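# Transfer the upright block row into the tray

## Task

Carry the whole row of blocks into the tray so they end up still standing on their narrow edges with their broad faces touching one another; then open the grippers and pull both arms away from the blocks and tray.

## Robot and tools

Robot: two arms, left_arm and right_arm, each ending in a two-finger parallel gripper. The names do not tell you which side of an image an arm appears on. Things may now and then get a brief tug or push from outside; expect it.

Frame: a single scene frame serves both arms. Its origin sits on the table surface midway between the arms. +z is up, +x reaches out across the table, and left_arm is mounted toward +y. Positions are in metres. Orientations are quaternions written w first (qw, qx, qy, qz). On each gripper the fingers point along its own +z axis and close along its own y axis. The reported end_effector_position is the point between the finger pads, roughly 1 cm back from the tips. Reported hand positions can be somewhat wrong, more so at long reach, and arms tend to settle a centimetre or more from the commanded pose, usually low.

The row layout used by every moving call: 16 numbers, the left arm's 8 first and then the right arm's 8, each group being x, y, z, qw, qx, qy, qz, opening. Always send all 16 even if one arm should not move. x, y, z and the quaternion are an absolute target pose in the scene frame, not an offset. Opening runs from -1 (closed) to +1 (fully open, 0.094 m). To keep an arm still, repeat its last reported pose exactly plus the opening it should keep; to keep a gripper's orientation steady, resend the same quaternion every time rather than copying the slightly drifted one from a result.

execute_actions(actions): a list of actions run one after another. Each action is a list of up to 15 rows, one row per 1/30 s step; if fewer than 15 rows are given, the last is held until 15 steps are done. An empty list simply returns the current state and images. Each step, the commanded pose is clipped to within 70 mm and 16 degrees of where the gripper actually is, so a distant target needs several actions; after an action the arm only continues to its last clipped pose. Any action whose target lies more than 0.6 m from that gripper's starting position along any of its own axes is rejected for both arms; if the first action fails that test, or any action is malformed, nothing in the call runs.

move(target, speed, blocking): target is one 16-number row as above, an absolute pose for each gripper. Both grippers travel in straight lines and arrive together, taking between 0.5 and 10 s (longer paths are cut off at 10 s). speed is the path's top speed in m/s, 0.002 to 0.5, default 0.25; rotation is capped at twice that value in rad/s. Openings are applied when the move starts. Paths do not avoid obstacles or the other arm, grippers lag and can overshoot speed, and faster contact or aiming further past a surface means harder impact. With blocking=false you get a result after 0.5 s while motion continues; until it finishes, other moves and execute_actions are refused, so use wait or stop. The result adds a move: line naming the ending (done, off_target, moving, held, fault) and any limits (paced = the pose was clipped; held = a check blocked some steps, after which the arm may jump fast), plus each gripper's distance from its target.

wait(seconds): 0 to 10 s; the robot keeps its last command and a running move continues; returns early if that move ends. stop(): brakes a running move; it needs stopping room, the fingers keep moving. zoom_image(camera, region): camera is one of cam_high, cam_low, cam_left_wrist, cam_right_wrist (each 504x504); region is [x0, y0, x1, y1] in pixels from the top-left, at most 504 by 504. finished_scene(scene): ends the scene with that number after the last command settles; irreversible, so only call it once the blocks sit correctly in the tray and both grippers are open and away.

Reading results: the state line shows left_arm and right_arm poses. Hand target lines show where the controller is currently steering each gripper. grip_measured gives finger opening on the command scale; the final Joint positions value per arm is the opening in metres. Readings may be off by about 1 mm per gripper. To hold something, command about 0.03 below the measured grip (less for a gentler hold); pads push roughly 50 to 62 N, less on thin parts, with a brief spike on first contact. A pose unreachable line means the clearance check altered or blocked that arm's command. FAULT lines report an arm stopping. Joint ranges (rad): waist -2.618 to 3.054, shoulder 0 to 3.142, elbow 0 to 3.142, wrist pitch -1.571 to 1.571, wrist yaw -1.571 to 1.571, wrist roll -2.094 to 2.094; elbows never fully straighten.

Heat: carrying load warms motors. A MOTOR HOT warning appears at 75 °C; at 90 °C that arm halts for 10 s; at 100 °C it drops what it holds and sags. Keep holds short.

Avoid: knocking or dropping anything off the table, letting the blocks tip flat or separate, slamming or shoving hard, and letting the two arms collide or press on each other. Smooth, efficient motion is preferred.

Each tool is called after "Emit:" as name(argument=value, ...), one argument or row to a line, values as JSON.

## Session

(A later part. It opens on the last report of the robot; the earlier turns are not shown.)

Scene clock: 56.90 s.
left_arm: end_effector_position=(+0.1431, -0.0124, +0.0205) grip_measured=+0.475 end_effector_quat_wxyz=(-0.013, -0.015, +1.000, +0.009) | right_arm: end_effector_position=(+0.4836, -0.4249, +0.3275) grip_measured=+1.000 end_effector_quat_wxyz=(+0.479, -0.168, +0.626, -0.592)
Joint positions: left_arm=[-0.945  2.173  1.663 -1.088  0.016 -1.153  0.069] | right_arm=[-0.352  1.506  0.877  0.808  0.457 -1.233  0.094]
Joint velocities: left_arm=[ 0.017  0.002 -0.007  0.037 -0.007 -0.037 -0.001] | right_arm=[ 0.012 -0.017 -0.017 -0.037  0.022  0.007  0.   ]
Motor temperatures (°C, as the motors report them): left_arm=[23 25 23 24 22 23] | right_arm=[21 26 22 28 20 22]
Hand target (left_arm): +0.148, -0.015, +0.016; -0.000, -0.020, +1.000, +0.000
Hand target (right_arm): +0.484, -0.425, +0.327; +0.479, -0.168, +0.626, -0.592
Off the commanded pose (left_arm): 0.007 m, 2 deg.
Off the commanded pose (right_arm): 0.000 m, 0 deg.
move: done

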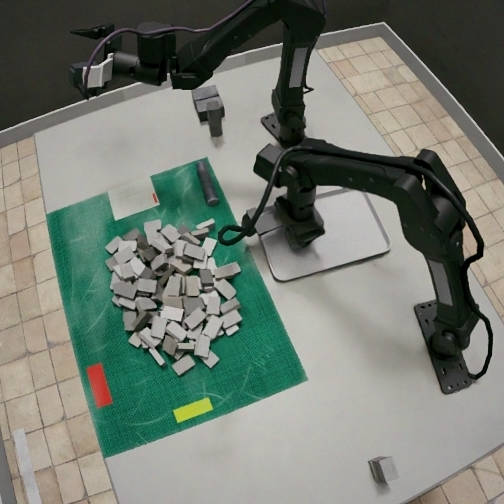

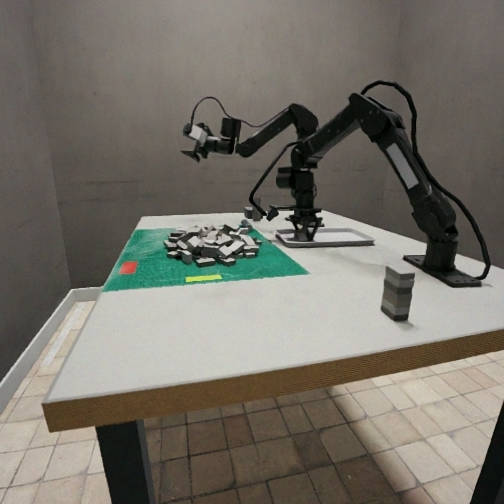

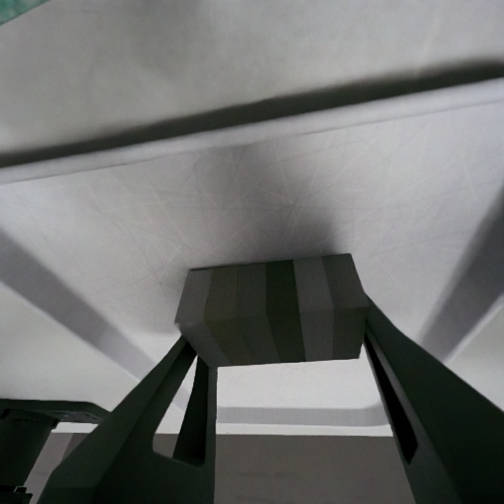

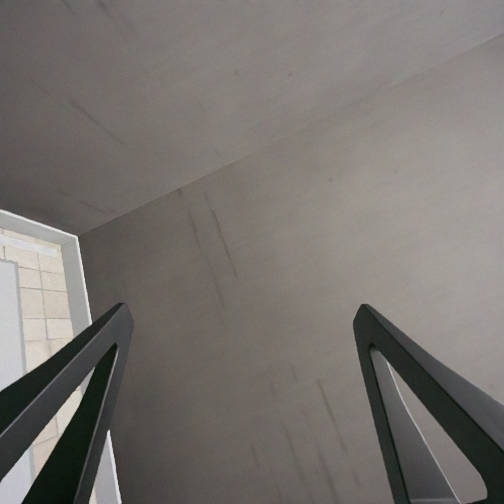

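In contact.

Emit:
move(
  target=[0.143,-0.0124,0.024,0,-0.02,1,0,0.9,0.4836,-0.4249,0.3275,0.479,-0.168,0.626,-0.592,1],
  speed=0.015,
)

Emit:
move(
  target=[0.143,-0.0124,0.1,0,-0.02,1,0,0.9,0.4836,-0.4249,0.3275,0.479,-0.168,0.626,-0.592,1],
  speed=0.15,
)

Emit:
move(
  target=[0.24,0.22,0.15,0,-0.02,1,0,0.9,0.4836,-0.4249,0.3275,0.479,-0.168,0.626,-0.592,1],
  speed=0.3,
)

Scene clock: 63.57 s.
left_arm: end_effector_position=(+0.1426, -0.0113, +0.0201) grip_measured=+0.897 end_effector_quat_wxyz=(-0.012, -0.018, +1.000, +0.007) | right_arm: end_effector_position=(+0.4836, -0.4249, +0.3275) grip_measured=+1.000 end_effector_quat_wxyz=(+0.479, -0.168, +0.626, -0.592)
Joint positions: left_arm=[-0.945  2.164  1.647 -1.076  0.016 -1.16   0.089] | right_arm=[-0.352  1.506  0.877  0.808  0.457 -1.233  0.094]
Joint velocities: left_arm=[ 0.007  0.007 -0.007  0.051 -0.037 -0.037 -0.   ] | right_arm=[ 0.012 -0.007  0.012  0.007 -0.007  0.066  0.   ]
Motor temperatures (°C, as the motors report them): left_arm=[23 26 23 25 22 23] | right_arm=[21 26 22 28 20 22]
Hand target (left_arm): +0.143, -0.012, +0.024; -0.000, -0.020, +1.000, +0.000
Hand target (right_arm): +0.484, -0.425, +0.327; +0.479, -0.168, +0.626, -0.592
Off the commanded pose (left_arm): 0.004 m, 2 deg.
Off the commanded pose (right_arm): 0.000 m, 0 deg.
move: done

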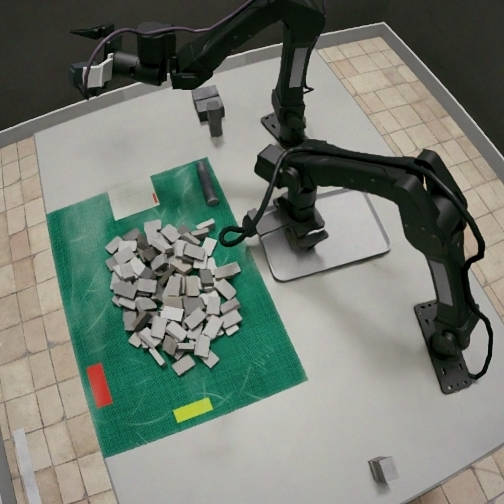

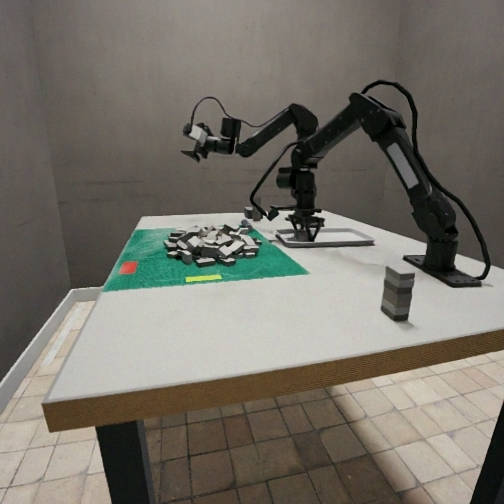

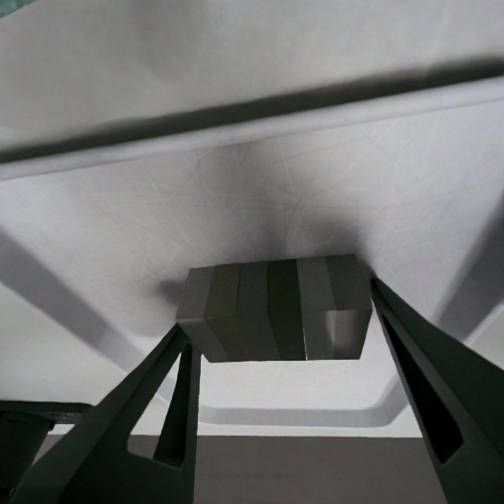

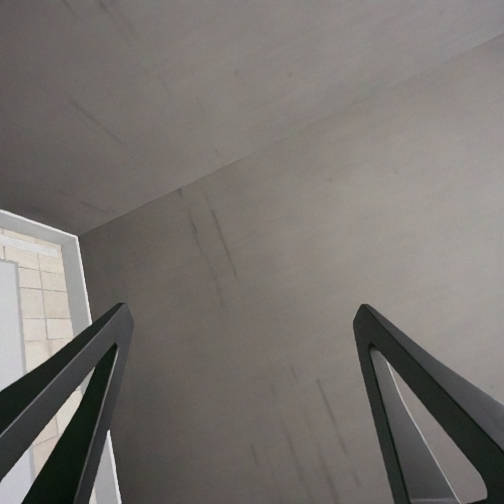

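Scene clock: 64.73 s.
left_arm: end_effector_position=(+0.1423, -0.0109, +0.0916) grip_measured=+0.897 end_effector_quat_wxyz=(-0.009, -0.019, +1.000, +0.000) | right_arm: end_effector_position=(+0.4836, -0.4249, +0.3275) grip_measured=+1.000 end_effector_quat_wxyz=(+0.479, -0.168, +0.626, -0.592)
Joint positions: left_arm=[-0.945  2.103  1.839 -1.314  0.017 -1.162  0.089] | right_arm=[-0.352  1.506  0.877  0.808  0.457 -1.233  0.094]
Joint velocities: left_arm=[-0.002 -0.007 -0.022 -0.051  0.007  0.007 -0.001] | right_arm=[-0.002  0.002 -0.002  0.007  0.007 -0.022  0.   ]
Motor temperatures (°C, as the motors report them): left_arm=[23 26 23 24 22 23] | right_arm=[21 26 22 28 20 22]
Hand target (left_arm): +0.142, -0.011, +0.100; +0.000, -0.020, +1.000, -0.001
Hand target (right_arm): +0.484, -0.425, +0.327; +0.479, -0.168, +0.626, -0.592
Off the commanded pose (left_arm): 0.009 m, 1 deg.
Off the commanded pose (right_arm): 0.000 m, 0 deg.
move: done

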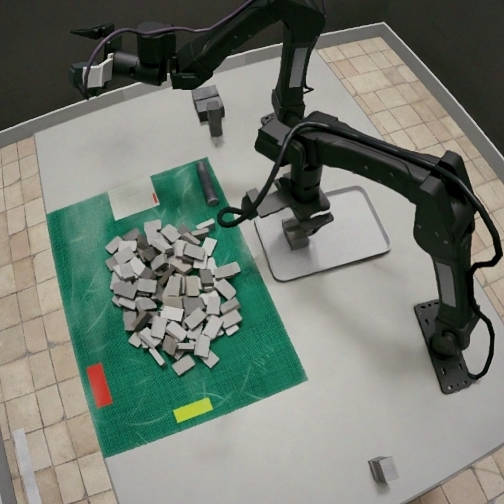

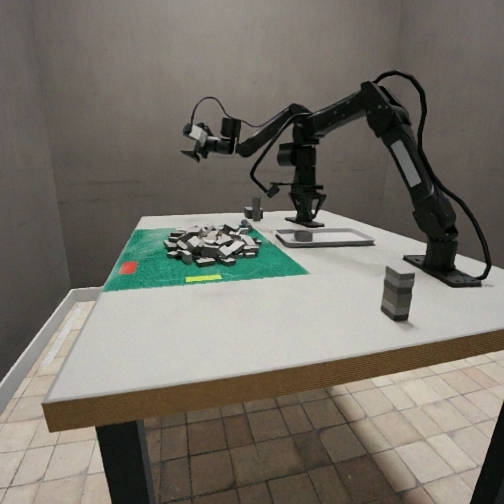

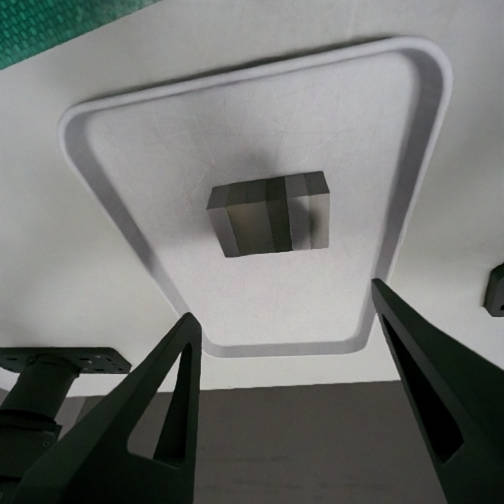

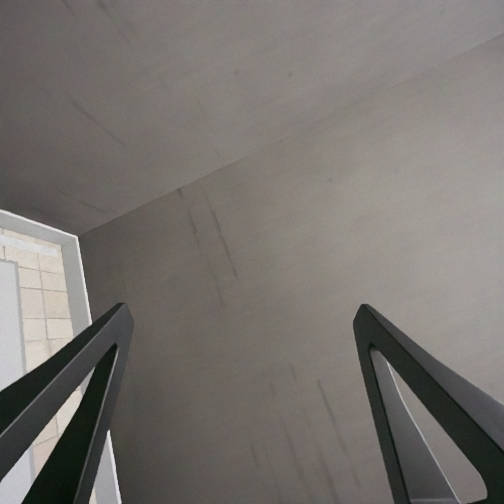

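Scene clock: 66.30 s.
left_arm: end_effector_position=(+0.2453, +0.2175, +0.1422) grip_measured=+0.897 end_effector_quat_wxyz=(-0.004, -0.028, +1.000, +0.004) | right_arm: end_effector_position=(+0.4836, -0.4249, +0.3275) grip_measured=+1.000 end_effector_quat_wxyz=(+0.479, -0.168, +0.626, -0.592)
Joint positions: left_arm=[-0.286  1.718  1.521 -1.385 -0.002 -0.521  0.089] | right_arm=[-0.352  1.506  0.877  0.808  0.457 -1.233  0.094]
Joint velocities: left_arm=[ 0.007 -0.017 -0.012 -0.051 -0.022 -0.051  0.   ] | right_arm=[-0.007 -0.007  0.012  0.007 -0.007  0.051  0.   ]
Motor temperatures (°C, as the motors report them): left_arm=[23 26 23 24 22 23] | right_arm=[21 26 22 29 20 22]
Hand target (left_arm): +0.242, +0.219, +0.148; +0.000, -0.020, +1.000, +0.004
Hand target (right_arm): +0.484, -0.425, +0.327; +0.479, -0.168, +0.626, -0.592
Off the commanded pose (left_arm): 0.010 m, 1 deg.
Off the commanded pose (right_arm): 0.000 m, 0 deg.
move: done

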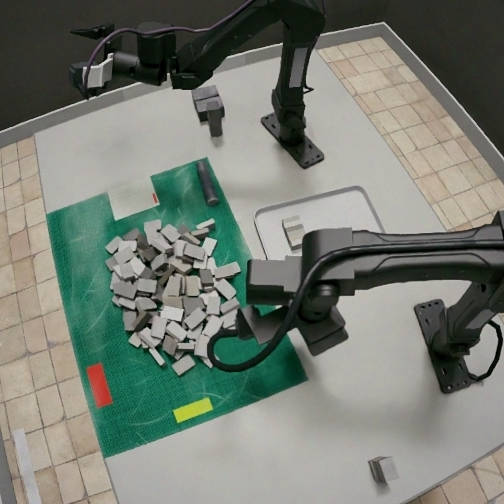

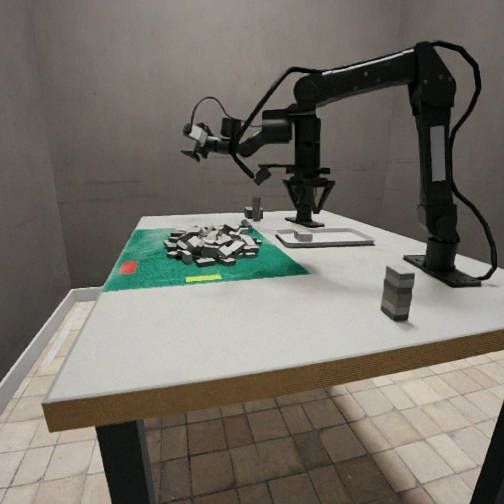

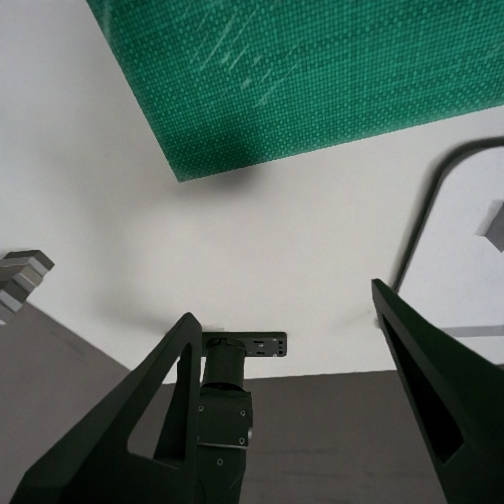

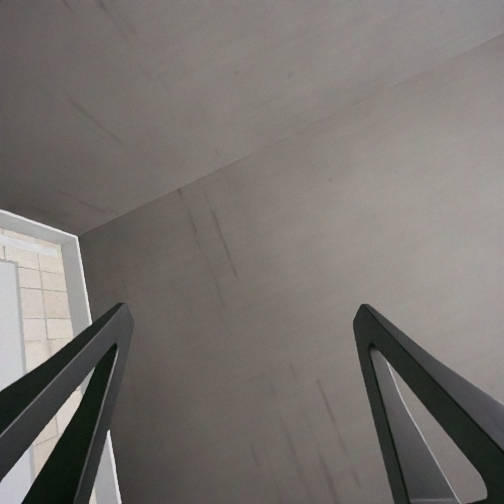

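Emit:
finished_scene(
  scene=2,
)

The scene is finished: the task was done.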